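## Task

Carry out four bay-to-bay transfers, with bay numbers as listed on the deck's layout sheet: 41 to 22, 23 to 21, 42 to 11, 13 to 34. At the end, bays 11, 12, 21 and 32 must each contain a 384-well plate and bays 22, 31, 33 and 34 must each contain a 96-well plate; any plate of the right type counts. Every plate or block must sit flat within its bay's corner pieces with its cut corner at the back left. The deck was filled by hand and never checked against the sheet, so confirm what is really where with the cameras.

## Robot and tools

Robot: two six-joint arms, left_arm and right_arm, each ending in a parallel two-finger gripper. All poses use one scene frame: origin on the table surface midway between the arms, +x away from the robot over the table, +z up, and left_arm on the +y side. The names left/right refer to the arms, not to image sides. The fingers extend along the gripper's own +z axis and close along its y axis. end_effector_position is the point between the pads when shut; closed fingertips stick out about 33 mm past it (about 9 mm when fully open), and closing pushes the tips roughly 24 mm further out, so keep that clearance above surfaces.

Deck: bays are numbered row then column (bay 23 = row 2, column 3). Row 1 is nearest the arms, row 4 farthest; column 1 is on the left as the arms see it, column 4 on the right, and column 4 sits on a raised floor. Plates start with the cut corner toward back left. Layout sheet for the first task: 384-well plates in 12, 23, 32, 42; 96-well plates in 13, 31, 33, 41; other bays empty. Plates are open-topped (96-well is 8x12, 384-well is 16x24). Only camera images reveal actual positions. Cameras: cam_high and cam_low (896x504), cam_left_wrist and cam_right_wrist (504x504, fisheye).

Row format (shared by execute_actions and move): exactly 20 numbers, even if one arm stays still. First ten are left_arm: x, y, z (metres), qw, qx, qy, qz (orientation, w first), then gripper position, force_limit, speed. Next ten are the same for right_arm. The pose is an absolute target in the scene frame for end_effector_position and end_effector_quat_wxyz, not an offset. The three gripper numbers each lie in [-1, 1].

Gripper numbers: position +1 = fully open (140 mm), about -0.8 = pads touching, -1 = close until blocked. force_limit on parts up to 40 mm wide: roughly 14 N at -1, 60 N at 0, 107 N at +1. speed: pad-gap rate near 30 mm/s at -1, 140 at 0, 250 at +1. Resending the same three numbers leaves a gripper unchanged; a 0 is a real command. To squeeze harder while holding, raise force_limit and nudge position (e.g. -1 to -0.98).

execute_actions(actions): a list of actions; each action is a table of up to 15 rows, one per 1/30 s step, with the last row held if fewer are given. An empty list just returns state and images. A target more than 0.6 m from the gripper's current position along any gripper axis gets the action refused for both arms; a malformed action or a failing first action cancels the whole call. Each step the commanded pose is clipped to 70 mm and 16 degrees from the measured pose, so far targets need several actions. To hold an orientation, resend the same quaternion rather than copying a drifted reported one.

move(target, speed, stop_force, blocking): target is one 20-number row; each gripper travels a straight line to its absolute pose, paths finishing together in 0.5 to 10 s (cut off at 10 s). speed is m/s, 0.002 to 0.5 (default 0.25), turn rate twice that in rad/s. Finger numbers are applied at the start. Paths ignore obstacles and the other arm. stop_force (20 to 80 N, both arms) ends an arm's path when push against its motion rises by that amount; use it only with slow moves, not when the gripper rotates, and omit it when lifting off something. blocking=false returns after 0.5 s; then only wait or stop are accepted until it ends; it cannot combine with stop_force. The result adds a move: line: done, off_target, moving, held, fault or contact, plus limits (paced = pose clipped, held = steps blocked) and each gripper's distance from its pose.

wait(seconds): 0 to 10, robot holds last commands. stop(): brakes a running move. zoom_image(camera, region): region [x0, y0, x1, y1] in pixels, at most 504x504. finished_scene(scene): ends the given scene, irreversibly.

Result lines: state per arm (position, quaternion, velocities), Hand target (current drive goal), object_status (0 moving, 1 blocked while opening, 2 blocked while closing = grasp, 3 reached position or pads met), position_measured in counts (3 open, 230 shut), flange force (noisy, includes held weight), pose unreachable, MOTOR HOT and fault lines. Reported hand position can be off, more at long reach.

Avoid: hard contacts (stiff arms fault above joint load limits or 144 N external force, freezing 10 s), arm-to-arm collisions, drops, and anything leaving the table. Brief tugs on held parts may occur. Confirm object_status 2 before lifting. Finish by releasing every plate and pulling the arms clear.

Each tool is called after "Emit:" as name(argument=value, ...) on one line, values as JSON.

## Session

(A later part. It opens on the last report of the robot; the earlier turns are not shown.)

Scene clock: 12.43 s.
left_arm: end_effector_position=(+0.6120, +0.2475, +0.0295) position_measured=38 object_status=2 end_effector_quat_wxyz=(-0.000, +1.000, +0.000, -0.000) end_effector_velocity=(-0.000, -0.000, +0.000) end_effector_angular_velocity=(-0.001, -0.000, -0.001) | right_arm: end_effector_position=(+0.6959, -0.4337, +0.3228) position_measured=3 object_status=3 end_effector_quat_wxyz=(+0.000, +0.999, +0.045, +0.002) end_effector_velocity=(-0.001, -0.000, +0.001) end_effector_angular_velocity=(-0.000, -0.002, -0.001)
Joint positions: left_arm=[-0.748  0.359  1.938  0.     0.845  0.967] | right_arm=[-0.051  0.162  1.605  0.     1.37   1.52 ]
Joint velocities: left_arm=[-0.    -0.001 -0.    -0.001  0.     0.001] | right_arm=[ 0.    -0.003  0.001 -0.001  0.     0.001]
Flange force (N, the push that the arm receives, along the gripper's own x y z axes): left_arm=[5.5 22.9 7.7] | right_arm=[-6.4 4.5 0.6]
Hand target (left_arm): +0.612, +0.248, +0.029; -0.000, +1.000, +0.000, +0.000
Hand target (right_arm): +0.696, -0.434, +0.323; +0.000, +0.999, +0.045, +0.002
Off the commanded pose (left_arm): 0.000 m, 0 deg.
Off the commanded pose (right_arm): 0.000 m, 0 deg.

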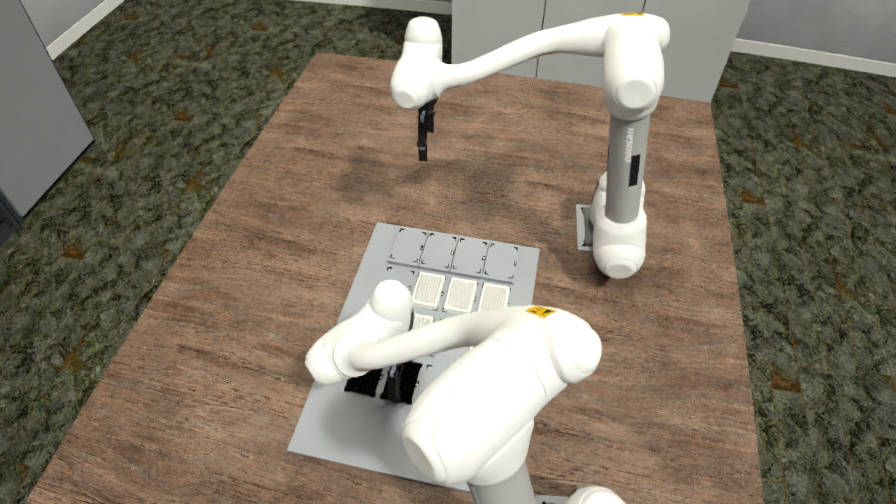

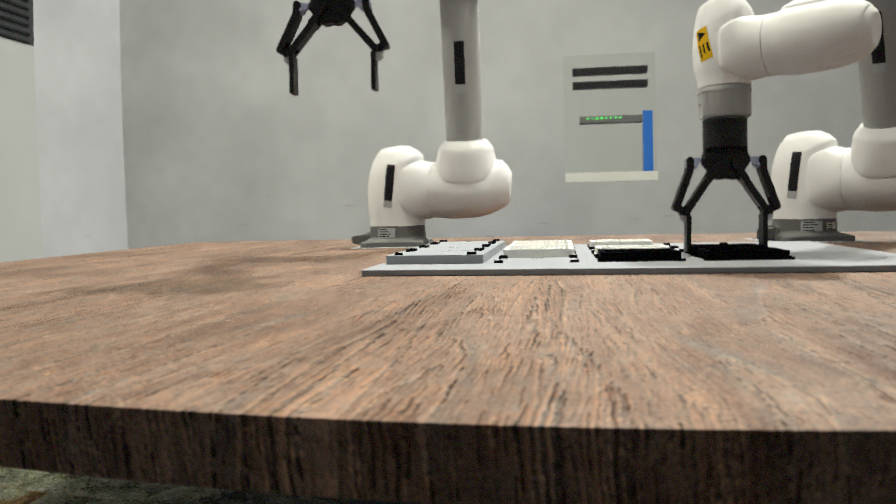

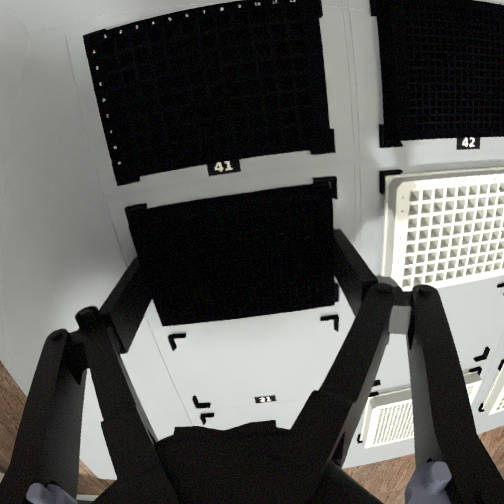

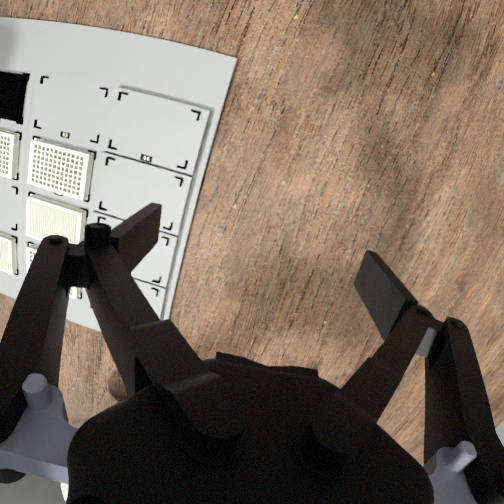

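Emit:
execute_actions(actions=[[[0.612,0.2472,0.0297,0,1,0,0,-1,-0.2,-0.6,0.6959,-0.4337,0.3228,0,0.999,0.045,0.002,1,0,0],[0.612,0.2469,0.030,0,1,0,0,-1,-0.2,-0.6,0.6959,-0.4337,0.3228,0,0.999,0.045,0.002,1,0,0],[0.612,0.2467,0.031,0,1,0,0,-1,-0.2,-0.6,0.6959,-0.4337,0.3228,0,0.999,0.045,0.002,1,0,0],[0.612,0.2465,0.033,0,1,0,0,-1,-0.2,-0.6,0.6959,-0.4337,0.3228,0,0.999,0.045,0.002,1,0,0],[0.612,0.2465,0.036,0,1,0,0,-1,-0.2,-0.6,0.6959,-0.4337,0.3228,0,0.999,0.045,0.002,1,0,0],[0.612,0.2465,0.039,0,1,0,0,-1,-0.2,-0.6,0.6959,-0.4337,0.3228,0,0.999,0.045,0.002,1,0,0],[0.612,0.2465,0.042,0,1,0,0,-1,-0.2,-0.6,0.6959,-0.4337,0.3228,0,0.999,0.045,0.002,1,0,0]]])

Emit:
move(target=[0.505,0.2465,0.042,0,1,0,0,-1,-0.2,-0.6,0.6959,-0.4337,0.3228,0,0.999,0.045,0.002,1,0,0], speed=0.2)

Emit:
zoom_image(camera="cam_left_wrist", region=[60, 130, 420, 370])

Scene clock: 13.83 s.
left_arm: end_effector_position=(+0.6121, +0.2465, +0.0421) position_measured=38 object_status=2 end_effector_quat_wxyz=(+0.000, +1.000, +0.000, +0.000) end_effector_velocity=(-0.001, -0.000, -0.001) end_effector_angular_velocity=(+0.001, +0.001, -0.001) | right_arm: end_effector_position=(+0.6959, -0.4337, +0.3228) position_measured=3 object_status=3 end_effector_quat_wxyz=(+0.000, +0.999, +0.045, +0.002) end_effector_velocity=(-0.000, -0.000, -0.000) end_effector_angular_velocity=(-0.001, +0.001, +0.000)
Joint positions: left_arm=[-0.749  0.345  1.928  0.     0.868  0.965] | right_arm=[-0.051  0.162  1.605  0.     1.37   1.52 ]
Joint velocities: left_arm=[-0.001  0.001  0.    -0.     0.001  0.   ] | right_arm=[-0.     0.     0.    -0.001  0.    -0.   ]
Flange force (N, the push that the arm receives, along the gripper's own x y z axes): left_arm=[-0.3 5.9 1.3] | right_arm=[-9.8 1.4 -0.5]
Hand target (left_arm): +0.612, +0.247, +0.042; -0.000, +1.000, +0.000, +0.000
Hand target (right_arm): +0.696, -0.434, +0.323; +0.000, +0.999, +0.045, +0.002
Off the commanded pose (left_arm): 0.000 m, 0 deg.
Off the commanded pose (right_arm): 0.000 m, 0 deg.

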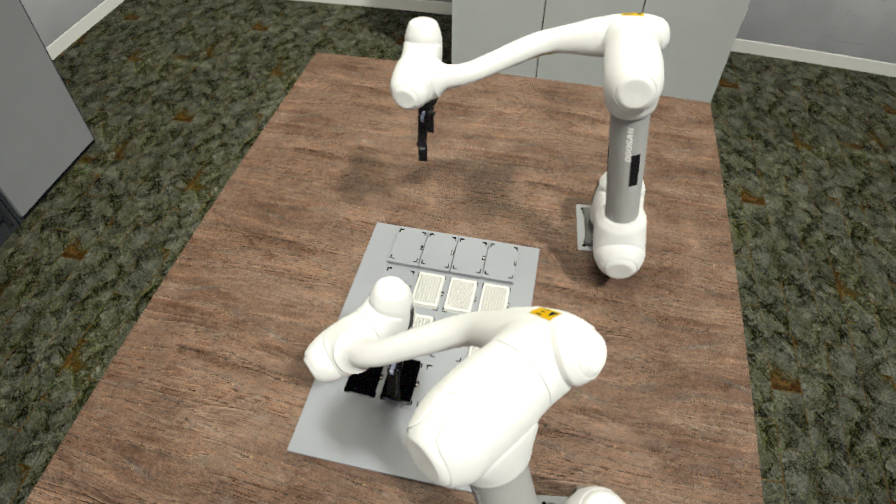

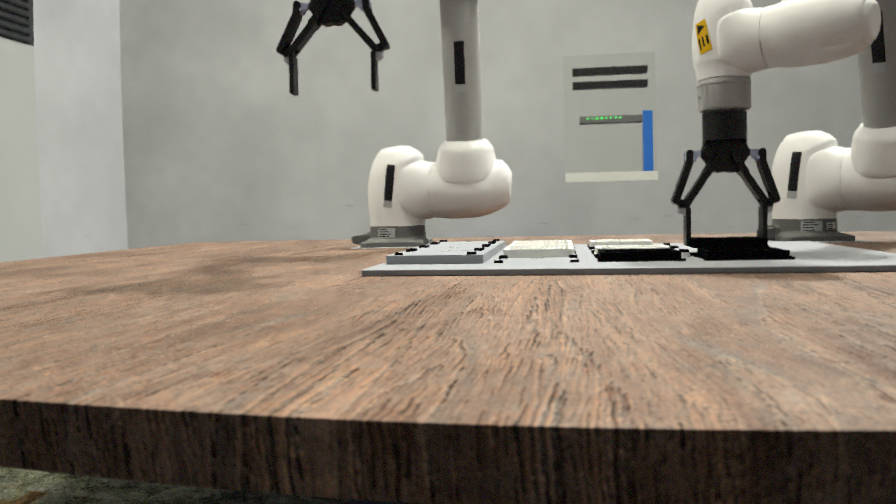

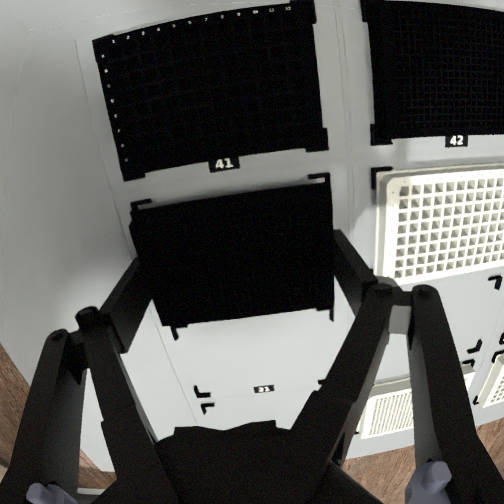

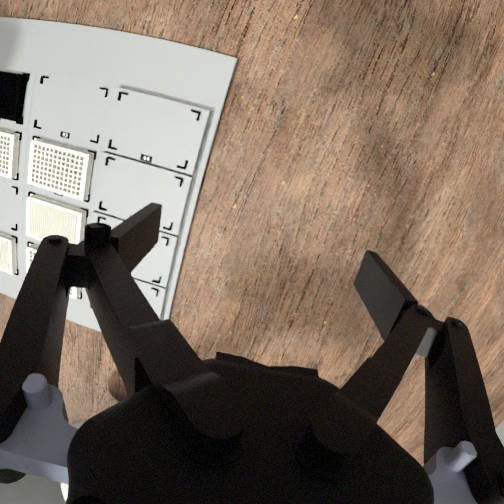

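Scene clock: 14.70 s.
left_arm: end_effector_position=(+0.5050, +0.2464, +0.0420) position_measured=38 object_status=2 end_effector_quat_wxyz=(+0.000, +1.000, -0.000, -0.000) end_effector_velocity=(-0.000, +0.000, +0.000) end_effector_angular_velocity=(+0.000, -0.000, +0.000) | right_arm: end_effector_position=(+0.6959, -0.4337, +0.3228) position_measured=3 object_status=3 end_effector_quat_wxyz=(+0.000, +0.999, +0.045, +0.002) end_effector_velocity=(-0.000, +0.000, +0.001) end_effector_angular_velocity=(-0.000, -0.001, +0.001)
Joint positions: left_arm=[-0.86   0.227  2.096 -0.     0.818  0.854] | right_arm=[-0.051  0.162  1.605  0.     1.37   1.52 ]
Joint velocities: left_arm=[-0.    -0.     0.     0.001 -0.    -0.001] | right_arm=[ 0.001 -0.001 -0.    -0.001 -0.    -0.   ]
Flange force (N, the push that the arm receives, along the gripper's own x y z axes): left_arm=[4.9 3.9 2.5] | right_arm=[-7.3 3.4 -0.5]
Hand target (left_arm): +0.505, +0.246, +0.042; +0.000, +1.000, -0.000, +0.000
Hand target (right_arm): +0.696, -0.434, +0.323; +0.000, +0.999, +0.045, +0.002
Off the commanded pose (left_arm): 0.000 m, 0 deg.
Off the commanded pose (right_arm): 0.000 m, 0 deg.
move: done

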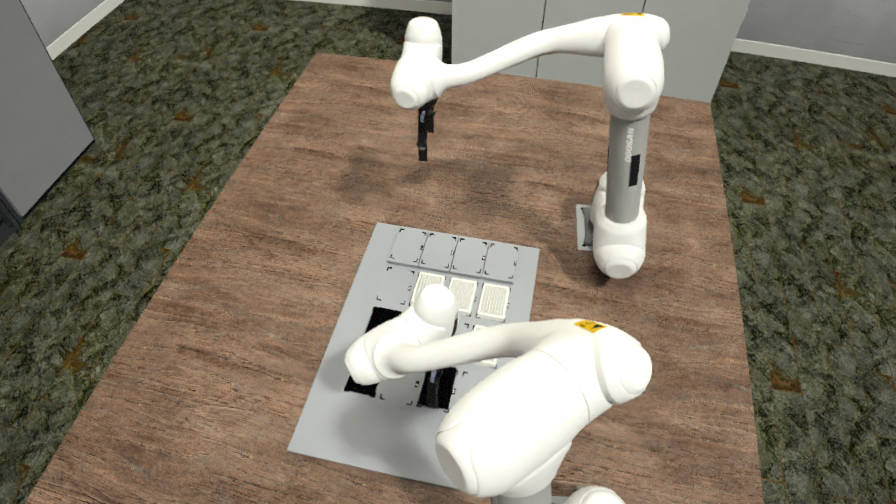

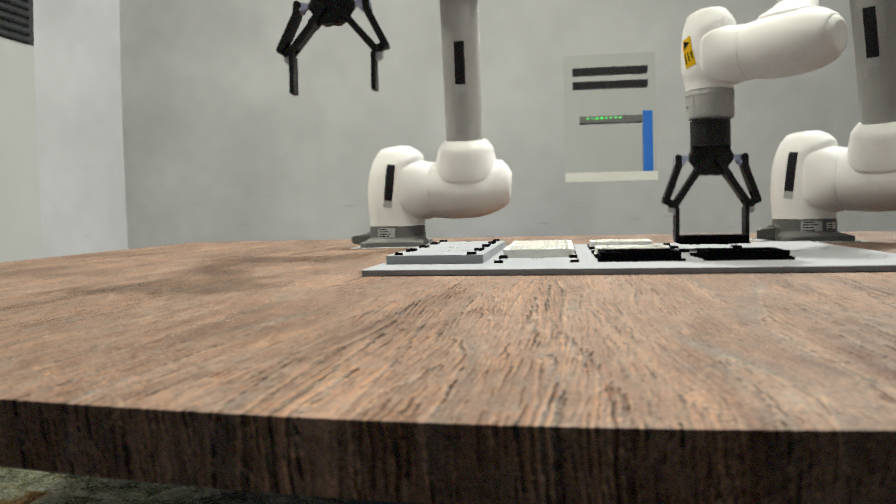

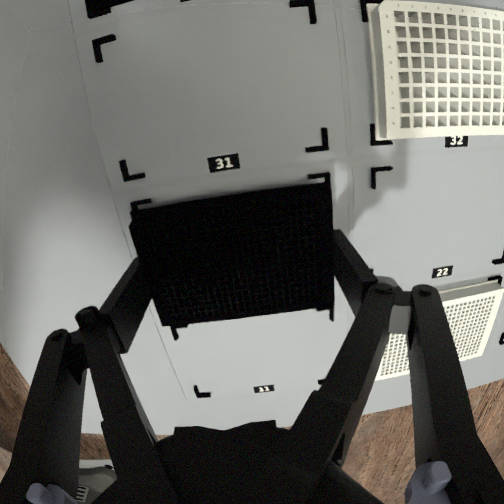

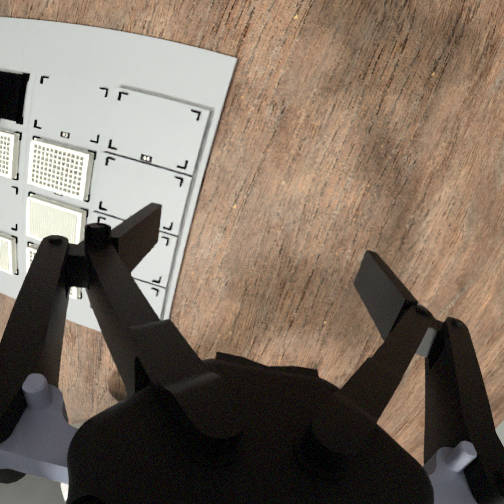

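Region (60, 130, 420, 370) of cam_left_wrist's 504x504 image, scaled by 1.400, with more detail than that image has.

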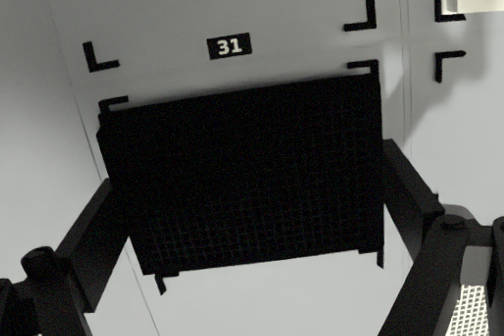

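Emit:
move(target=[0.5047,0.2465,0.0285,0,1,0,0,-1,-0.2,-0.6,0.6959,-0.4337,0.3228,0,0.999,0.045,0.002,1,0,0], speed=0.015, stop_force=20)

Emit:
zoom_image(camera="cam_left_wrist", region=[100, 130, 400, 370])

Scene clock: 16.27 s.
left_arm: end_effector_position=(+0.5047, +0.2465, +0.0287) position_measured=38 object_status=2 end_effector_quat_wxyz=(+0.000, +1.000, -0.000, +0.000) end_effector_velocity=(+0.001, -0.000, +0.001) end_effector_angular_velocity=(-0.002, -0.002, +0.001) | right_arm: end_effector_position=(+0.6959, -0.4337, +0.3228) position_measured=3 object_status=3 end_effector_quat_wxyz=(-0.000, +0.999, +0.045, +0.002) end_effector_velocity=(+0.000, -0.000, +0.001) end_effector_angular_velocity=(+0.001, -0.001, -0.000)
Joint positions: left_arm=[-0.861  0.244  2.106 -0.     0.791  0.854] | right_arm=[-0.051  0.162  1.605  0.     1.37   1.52 ]
Joint velocities: left_arm=[ 0.001 -0.001 -0.001 -0.    -0.001  0.001] | right_arm=[-0.    -0.    -0.001  0.    -0.    -0.   ]
Flange force (N, the push that the arm receives, along the gripper's own x y z axes): left_arm=[-1.7 -6.5 -38.5] | right_arm=[-11.1 4.0 -0.5]
Hand target (left_arm): +0.505, +0.246, +0.029; +0.000, +1.000, -0.000, +0.000
Hand target (right_arm): +0.696, -0.434, +0.323; +0.000, +0.999, +0.045, +0.002
Off the commanded pose (left_arm): 0.000 m, 0 deg.
Off the commanded pose (right_arm): 0.000 m, 0 deg.
move: contact (left_arm)

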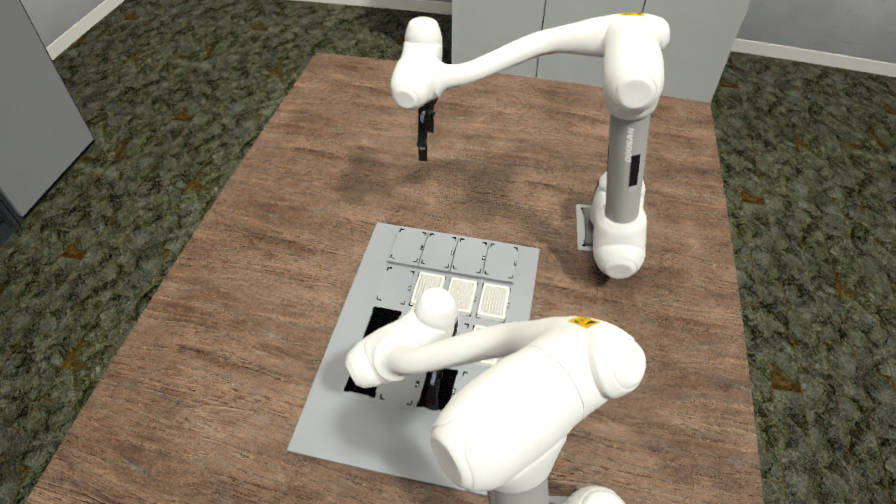

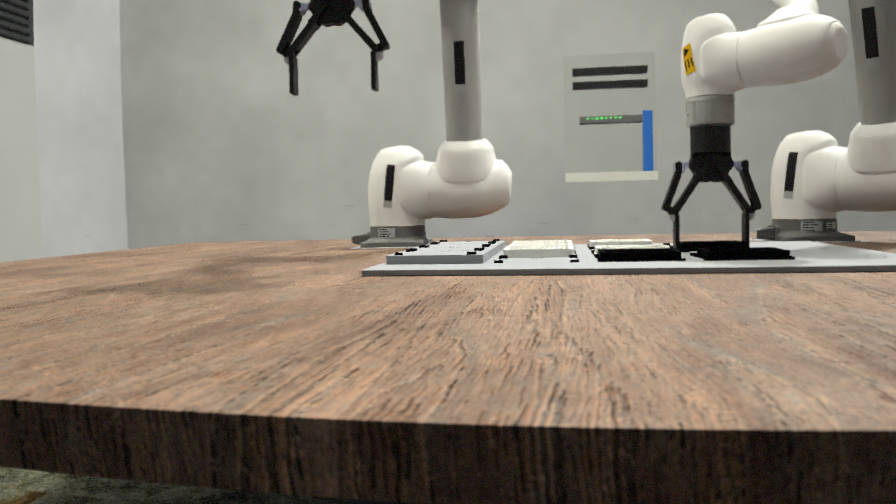

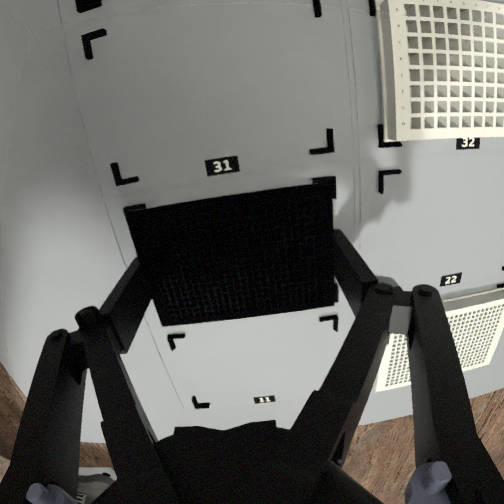

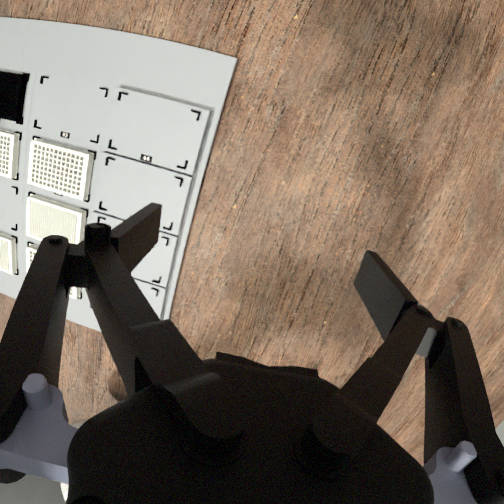

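Region (100, 130, 400, 370) of cam_left_wrist's 504x504 image, scaled by 1.680, with more detail than that image has; it fills the top 403 rows of this view, and the rest is white.

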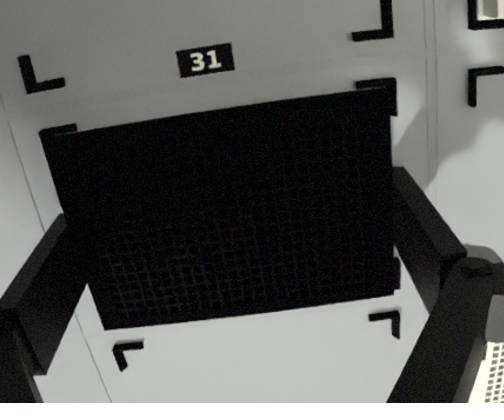

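Emit:
execute_actions(actions=[[[0.5047,0.2465,0.029,0,1,0,0,1,-0.2,0,0.6959,-0.4337,0.3228,0,0.999,0.045,0.002,1,0,0],[0.5047,0.2465,0.029,0,1,0,0,1,-0.2,0,0.6959,-0.4337,0.3228,0,0.999,0.045,0.002,1,0,0],[0.5047,0.2465,0.029,0,1,0,0,1,-0.2,0,0.6959,-0.4337,0.3228,0,0.999,0.045,0.002,1,0,0],[0.5047,0.2465,0.029,0,1,0,0,1,-0.2,0,0.6959,-0.4337,0.3228,0,0.999,0.045,0.002,1,0,0],[0.5047,0.2465,0.029,0,1,0,0,1,-0.2,0,0.6959,-0.4337,0.3228,0,0.999,0.045,0.002,1,0,0],[0.5047,0.2465,0.029,0,1,0,0,1,-0.2,0,0.6959,-0.4337,0.3228,0,0.999,0.045,0.002,1,0,0],[0.5047,0.2465,0.032,0,1,0,0,1,-0.2,0,0.6959,-0.4337,0.3228,0,0.999,0.045,0.002,1,0,0],[0.5047,0.2465,0.036,0,1,0,0,1,-0.2,0,0.6959,-0.4337,0.3228,0,0.999,0.045,0.002,1,0,0],[0.5047,0.2465,0.042,0,1,0,0,1,-0.2,0,0.6959,-0.4337,0.3228,0,0.999,0.045,0.002,1,0,0]]])

Emit:
move(target=[0.719,0.2465,0.042,0,1,0,0,1,-0.2,0,0.398,-0.07,0.07,0,1,0,0,1,0,0], speed=0.4)

Scene clock: 17.60 s.
left_arm: end_effector_position=(+0.5048, +0.2465, +0.0421) position_measured=3 object_status=3 end_effector_quat_wxyz=(+0.000, +1.000, -0.000, +0.000) end_effector_velocity=(-0.001, +0.000, +0.000) end_effector_angular_velocity=(+0.002, +0.002, +0.000) | right_arm: end_effector_position=(+0.6959, -0.4337, +0.3228) position_measured=3 object_status=3 end_effector_quat_wxyz=(+0.000, +0.999, +0.045, +0.002) end_effector_velocity=(-0.001, -0.001, +0.001) end_effector_angular_velocity=(-0.001, -0.002, -0.000)
Joint positions: left_arm=[-0.861  0.227  2.096  0.     0.818  0.854] | right_arm=[-0.051  0.162  1.605  0.     1.37   1.52 ]
Joint velocities: left_arm=[-0.    -0.     0.    -0.     0.003 -0.   ] | right_arm=[-0.    -0.002  0.    -0.001  0.     0.   ]
Flange force (N, the push that the arm receives, along the gripper's own x y z axes): left_arm=[2.7 4.3 -0.1] | right_arm=[-10.4 2.3 -0.5]
Hand target (left_arm): +0.505, +0.247, +0.042; -0.000, +1.000, +0.000, +0.000
Hand target (right_arm): +0.696, -0.434, +0.323; +0.000, +0.999, +0.045, +0.002
Off the commanded pose (left_arm): 0.000 m, 0 deg.
Off the commanded pose (right_arm): 0.000 m, 0 deg.

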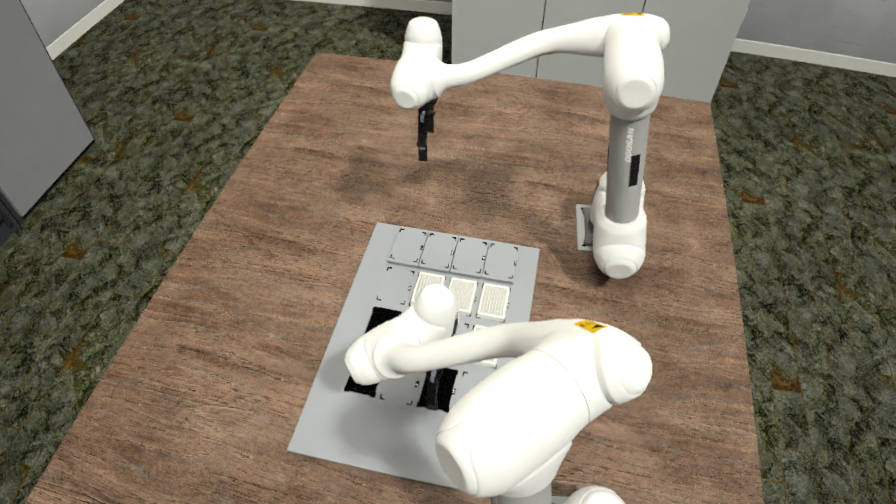

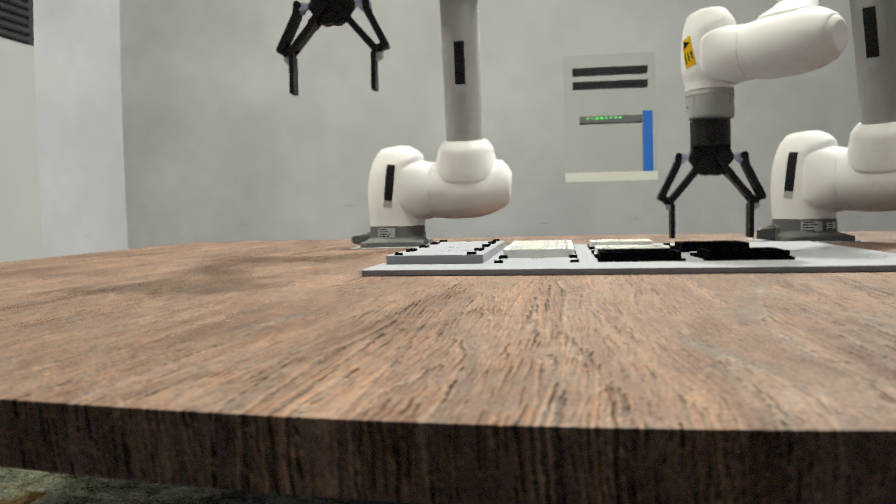

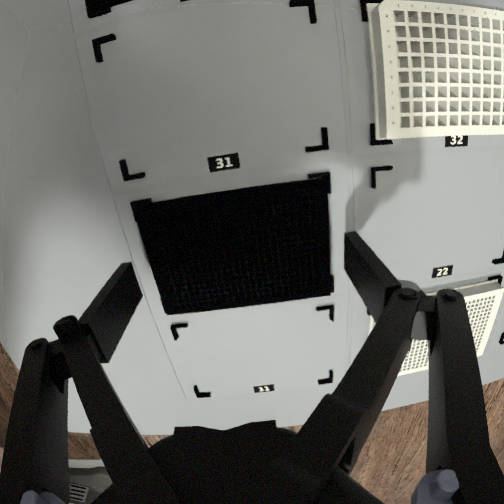

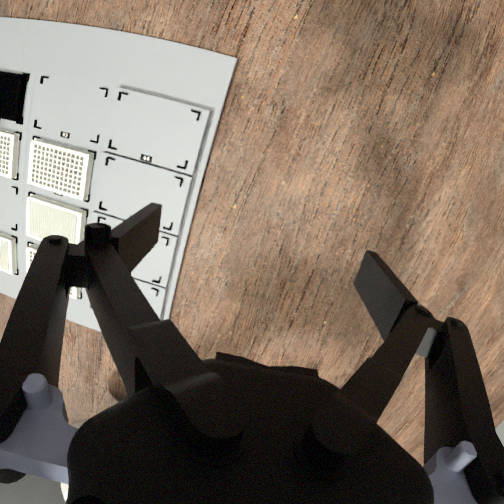

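Scene clock: 19.37 s.
left_arm: end_effector_position=(+0.7190, +0.2466, +0.0420) position_measured=3 object_status=3 end_effector_quat_wxyz=(-0.000, +1.000, +0.000, -0.000) end_effector_velocity=(+0.000, -0.001, +0.000) end_effector_angular_velocity=(-0.001, -0.001, -0.001) | right_arm: end_effector_position=(+0.3974, -0.0700, +0.0699) position_measured=3 object_status=3 end_effector_quat_wxyz=(-0.001, +1.000, +0.000, -0.001) end_effector_velocity=(-0.000, -0.000, -0.001) end_effector_angular_velocity=(-0.001, +0.002, -0.001)
Joint positions: left_arm=[-0.666  0.468  1.738  0.     0.936  1.049] | right_arm=[0.727 0.193 2.074 0.003 0.874 2.386]
Joint velocities: left_arm=[-0.001 -0.    -0.    -0.    -0.001  0.   ] | right_arm=[-0.     0.001  0.001  0.001  0.    -0.   ]
Flange force (N, the push that the arm receives, along the gripper's own x y z axes): left_arm=[2.3 3.3 1.2] | right_arm=[-1.5 9.4 -5.5]
Hand target (left_arm): +0.719, +0.247, +0.042; -0.000, +1.000, +0.000, -0.000
Hand target (right_arm): +0.397, -0.070, +0.070; -0.001, +1.000, -0.000, -0.001
Off the commanded pose (left_arm): 0.000 m, 0 deg.
Off the commanded pose (right_arm): 0.001 m, 0 deg.
move: done

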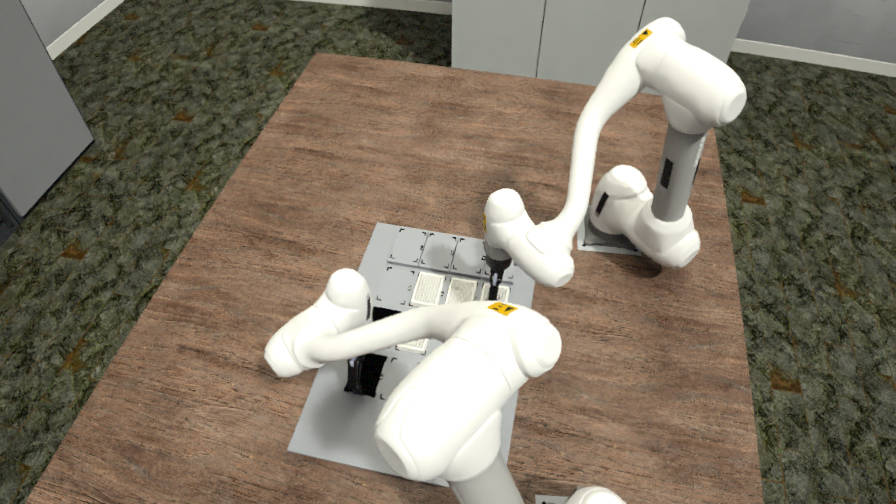

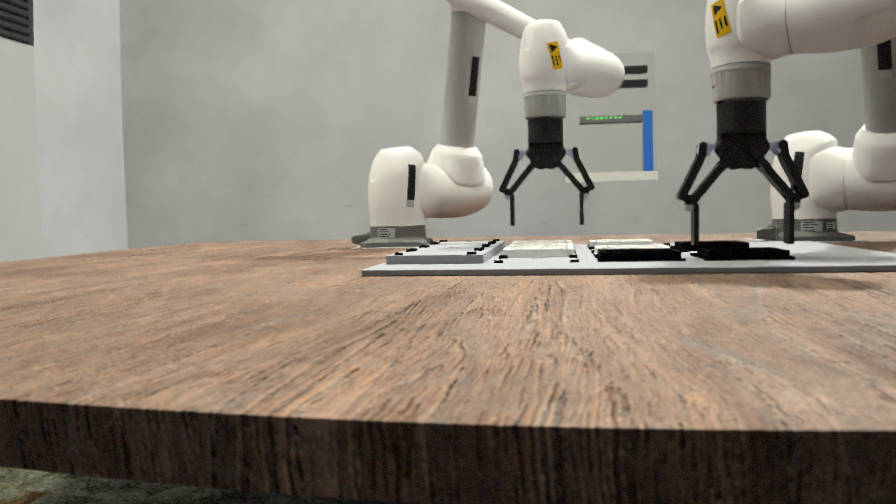

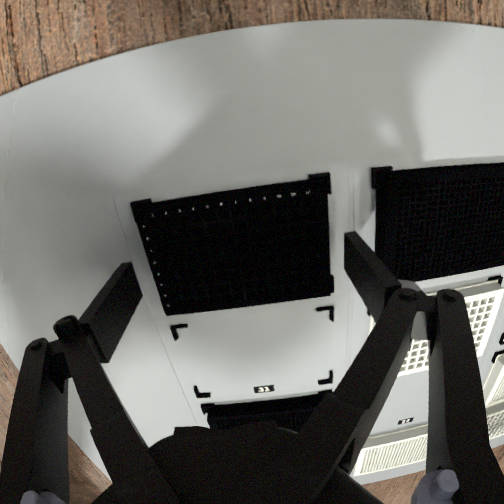

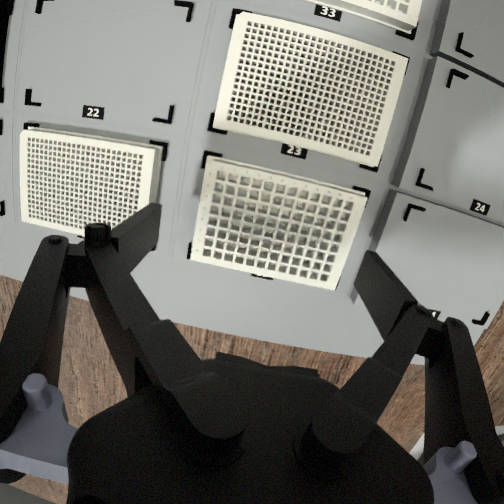

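Emit:
move(target=[0.719,0.2465,0.0292,0,1,0,0,1,-0.2,0,0.398,-0.081,0.045,0,1,0,0,0.93,0,0], speed=0.08)

Emit:
execute_actions(actions=[[[0.719,0.2465,0.0292,0,1,0,0,-1,-0.2,-0.4,0.398,-0.081,0.045,0,1,0,0,0.93,0,0]]])

Emit:
zoom_image(camera="cam_right_wrist", region=[90, 130, 450, 370])

Emit:
zoom_image(camera="cam_low", region=[380, 190, 620, 280])

Scene clock: 20.77 s.
left_arm: end_effector_position=(+0.7190, +0.2465, +0.0292) position_measured=3 object_status=3 end_effector_quat_wxyz=(+0.000, +1.000, -0.000, -0.000) end_effector_velocity=(-0.000, -0.000, +0.000) end_effector_angular_velocity=(+0.000, -0.001, -0.001) | right_arm: end_effector_position=(+0.3981, -0.0810, +0.0450) position_measured=12 object_status=3 end_effector_quat_wxyz=(+0.000, +1.000, +0.000, +0.000) end_effector_velocity=(-0.000, -0.000, +0.000) end_effector_angular_velocity=(-0.000, -0.000, -0.000)
Joint positions: left_arm=[-0.666  0.48   1.746 -0.     0.916  1.049] | right_arm=[ 0.713  0.213  2.108 -0.     0.821  2.375]
Joint velocities: left_arm=[-0.001 -0.     0.     0.    -0.    -0.   ] | right_arm=[-0. -0.  0. -0.  0.  0.]
Flange force (N, the push that the arm receives, along the gripper's own x y z axes): left_arm=[0.2 2.6 -3.1] | right_arm=[0.3 9.8 -3.2]
Hand target (left_arm): +0.719, +0.246, +0.029; +0.000, +1.000, -0.000, -0.000
Hand target (right_arm): +0.398, -0.081, +0.045; +0.000, +1.000, -0.000, +0.000
Off the commanded pose (left_arm): 0.000 m, 0 deg.
Off the commanded pose (right_arm): 0.000 m, 0 deg.
move: done

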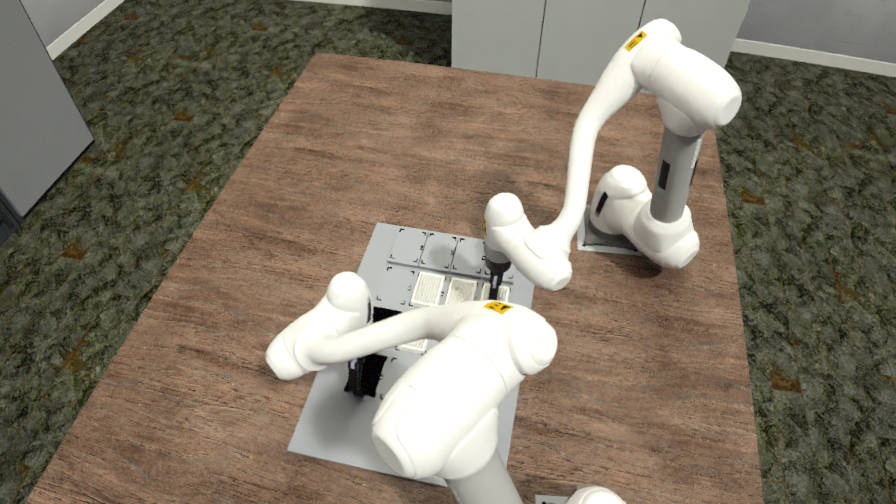

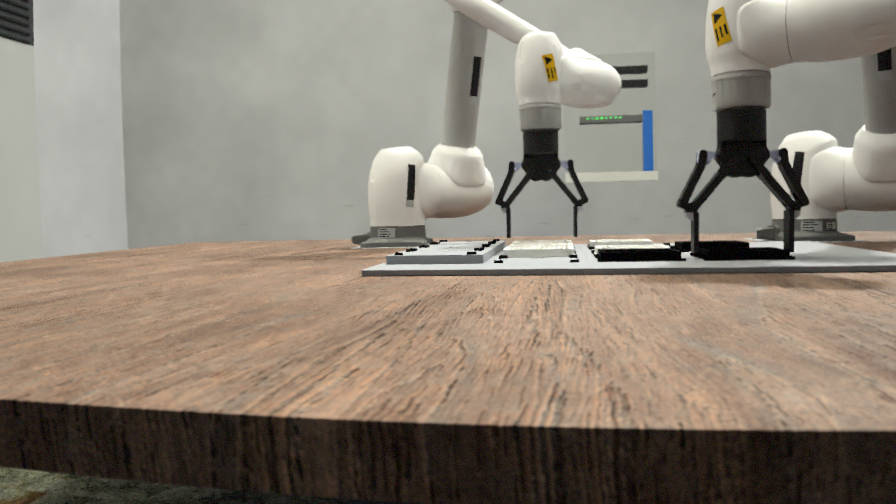

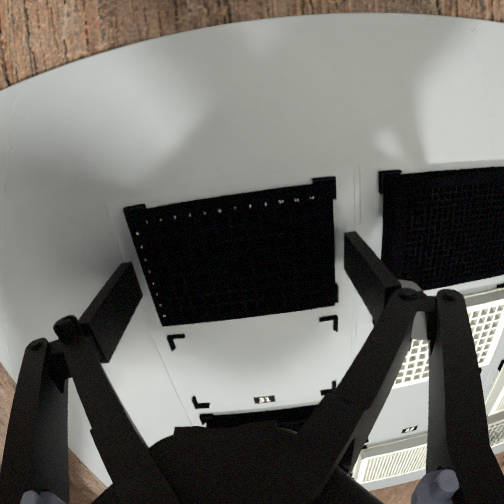

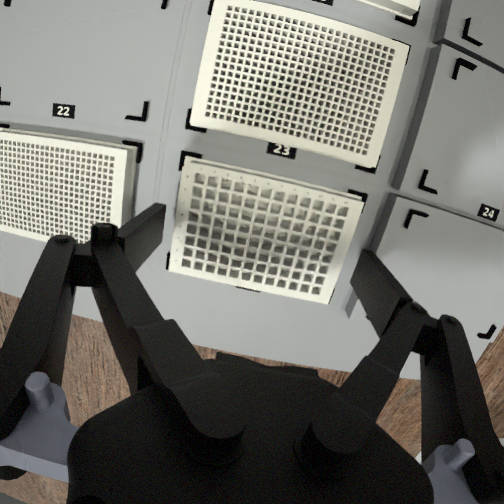

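Scene clock: 21.27 s.
left_arm: end_effector_position=(+0.7191, +0.2465, +0.0293) position_measured=34 object_status=2 end_effector_quat_wxyz=(+0.000, +1.000, -0.000, +0.000) end_effector_velocity=(+0.001, +0.001, -0.001) end_effector_angular_velocity=(+0.001, +0.001, -0.000) | right_arm: end_effector_position=(+0.3980, -0.0810, +0.0450) position_measured=12 object_status=3 end_effector_quat_wxyz=(+0.000, +1.000, +0.000, +0.000) end_effector_velocity=(-0.001, -0.000, -0.001) end_effector_angular_velocity=(-0.000, +0.001, -0.000)
Joint positions: left_arm=[-0.666  0.48   1.746 -0.     0.916  1.049] | right_arm=[ 0.713  0.213  2.108 -0.     0.821  2.375]
Joint velocities: left_arm=[ 0.001  0.002 -0.     0.001 -0.001  0.001] | right_arm=[ 0.     0.001  0.001  0.001  0.    -0.   ]
Flange force (N, the push that the arm receives, along the gripper's own x y z axes): left_arm=[-4.1 -8.7 -39.8] | right_arm=[-3.4 7.6 -3.8]
Hand target (left_arm): +0.719, +0.247, +0.029; +0.000, +1.000, -0.000, -0.000
Hand target (right_arm): +0.398, -0.081, +0.045; +0.000, +1.000, -0.000, +0.000
Off the commanded pose (left_arm): 0.000 m, 0 deg.
Off the commanded pose (right_arm): 0.000 m, 0 deg.

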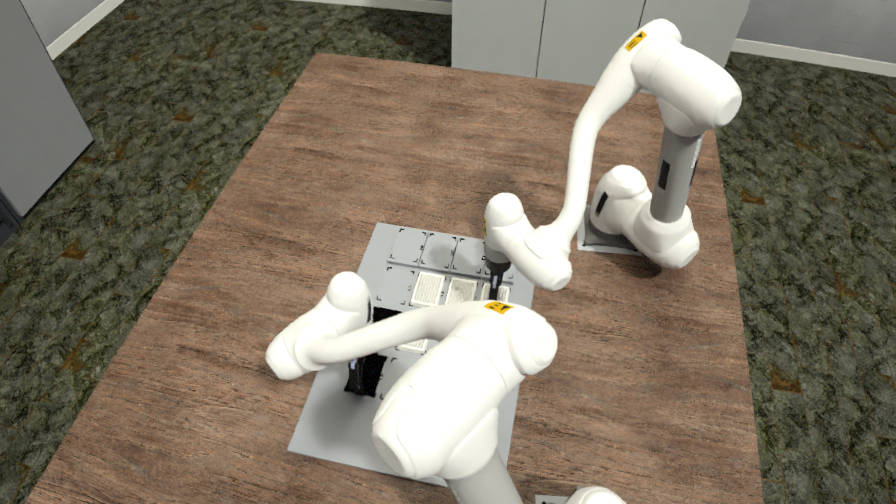

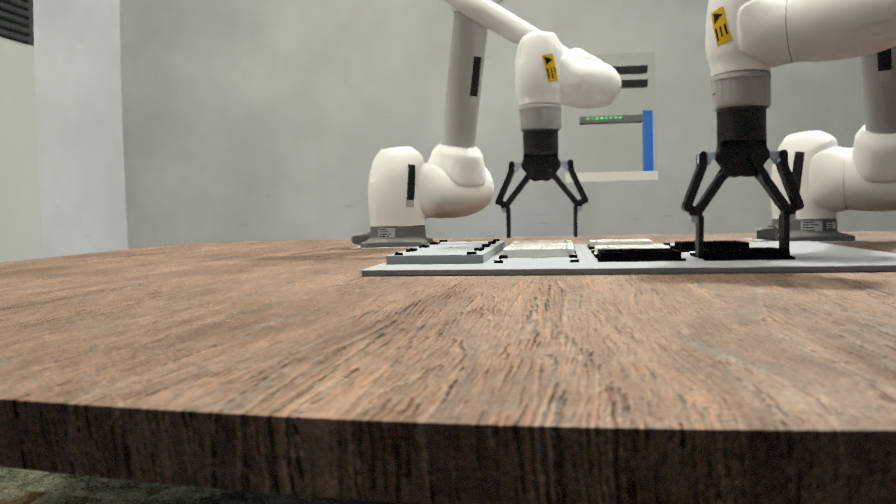

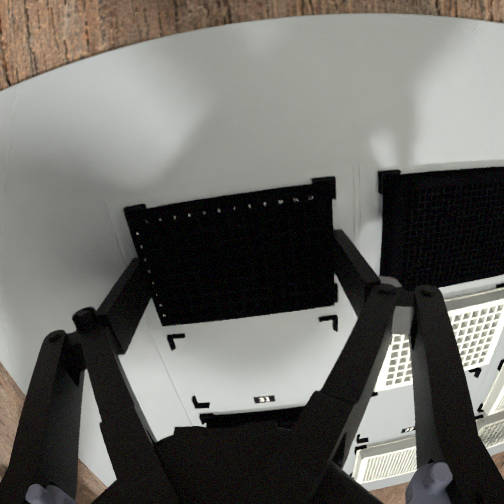

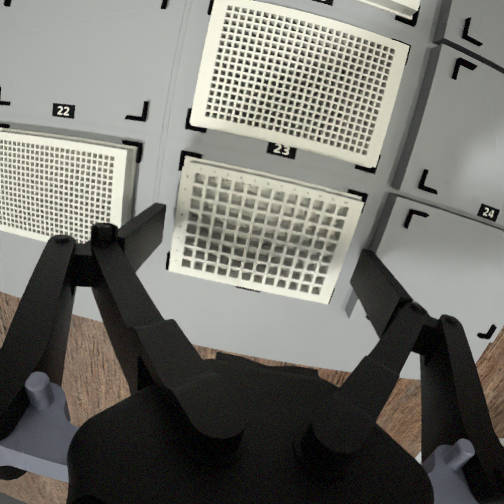

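Region (90, 130, 450, 370) of cam_right_wrist's 504x504 image, scaled by 1.400, with more detail than that image has.

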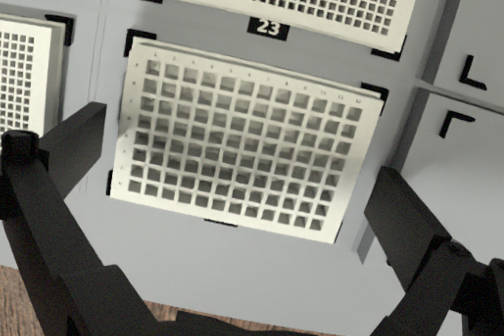

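Region (380, 190, 620, 280) of cam_low's 896x504 image, scaled by 2.100, with more detail than that image has; it fills the top 189 rows of this view, and the rest is white.

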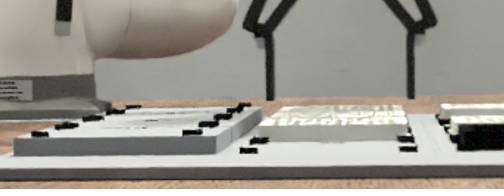

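Emit:
execute_actions(actions=[[[0.719,0.2467,0.0298,0,1,0,0,-0.98,-0.2,-0.6,0.398,-0.0805,0.043,0,1,0,0,0.93,0,0],[0.719,0.2467,0.0302,0,1,0,0,-0.98,-0.2,-0.6,0.398,-0.080,0.041,0,1,0,0,0.93,0,0],[0.719,0.2467,0.0305,0,1,0,0,-0.98,-0.2,-0.6,0.398,-0.0795,0.039,0,1,0,0,0.93,0,0],[0.719,0.2467,0.0305,0,1,0,0,-0.98,-0.2,-0.6,0.398,-0.0795,0.037,0,1,0,0,0.93,0,0]]])

Emit:
zoom_image(camera="cam_right_wrist", region=[120, 150, 420, 350])

Scene clock: 22.30 s.
left_arm: end_effector_position=(+0.7190, +0.2467, +0.0305) position_measured=36 object_status=2 end_effector_quat_wxyz=(-0.000, +1.000, +0.000, -0.000) end_effector_velocity=(+0.000, -0.000, -0.000) end_effector_angular_velocity=(-0.000, -0.000, -0.000) | right_arm: end_effector_position=(+0.3980, -0.0796, +0.0370) position_measured=12 object_status=3 end_effector_quat_wxyz=(+0.000, +1.000, -0.000, -0.000) end_effector_velocity=(+0.000, +0.000, +0.000) end_effector_angular_velocity=(-0.000, -0.001, +0.001)
Joint positions: left_arm=[-0.665  0.479  1.745 -0.     0.918  1.049] | right_arm=[0.715 0.225 2.112 0.    0.805 2.377]
Joint velocities: left_arm=[ 0.     0.    -0.     0.    -0.001  0.   ] | right_arm=[ 0.     0.    -0.    -0.001 -0.     0.   ]
Flange force (N, the push that the arm receives, along the gripper's own x y z axes): left_arm=[0.7 7.4 -9.7] | right_arm=[-4.1 8.3 -3.6]
Hand target (left_arm): +0.719, +0.247, +0.030; -0.000, +1.000, +0.000, +0.000
Hand target (right_arm): +0.398, -0.079, +0.037; -0.000, +1.000, -0.000, -0.000
Off the commanded pose (left_arm): 0.000 m, 0 deg.
Off the commanded pose (right_arm): 0.000 m, 0 deg.

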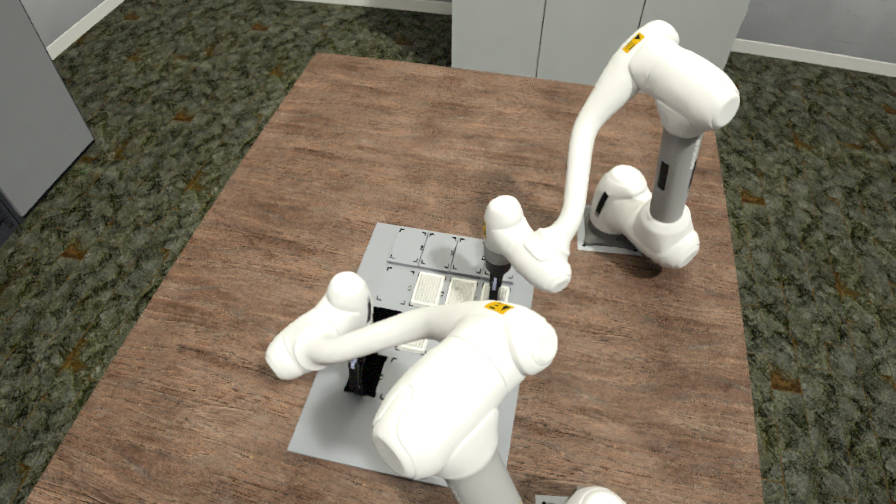

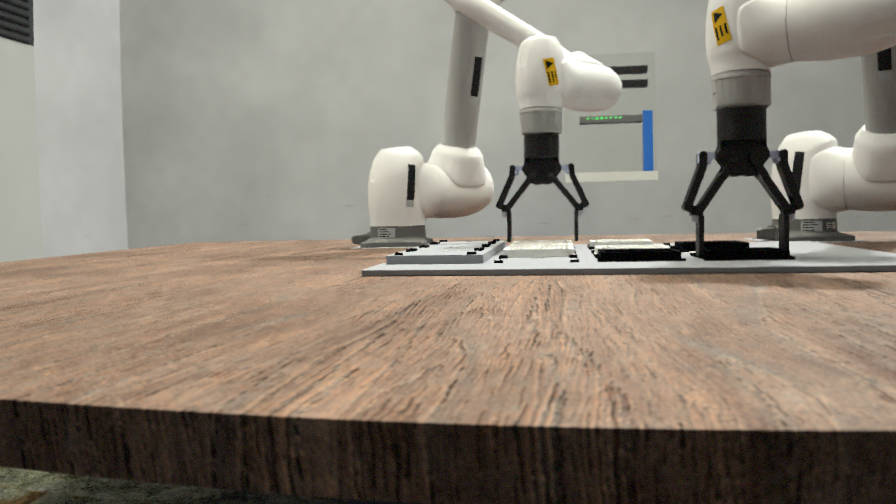

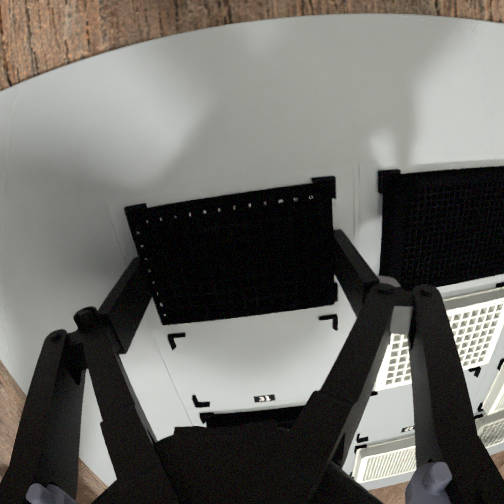

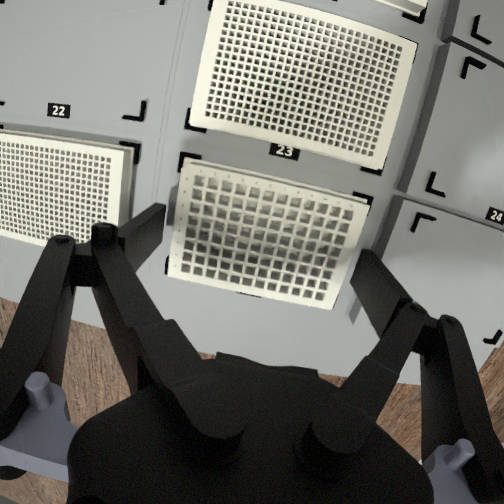

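Region (120, 150, 420, 350) of cam_right_wrist's 504x504 image, scaled by 1.680, with more detail than that image has.

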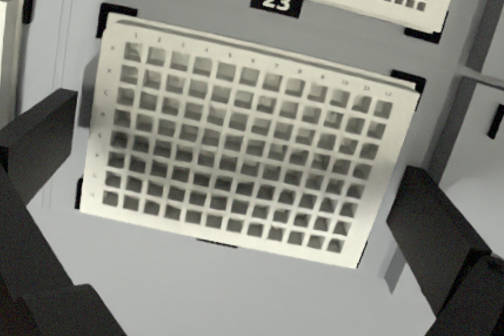

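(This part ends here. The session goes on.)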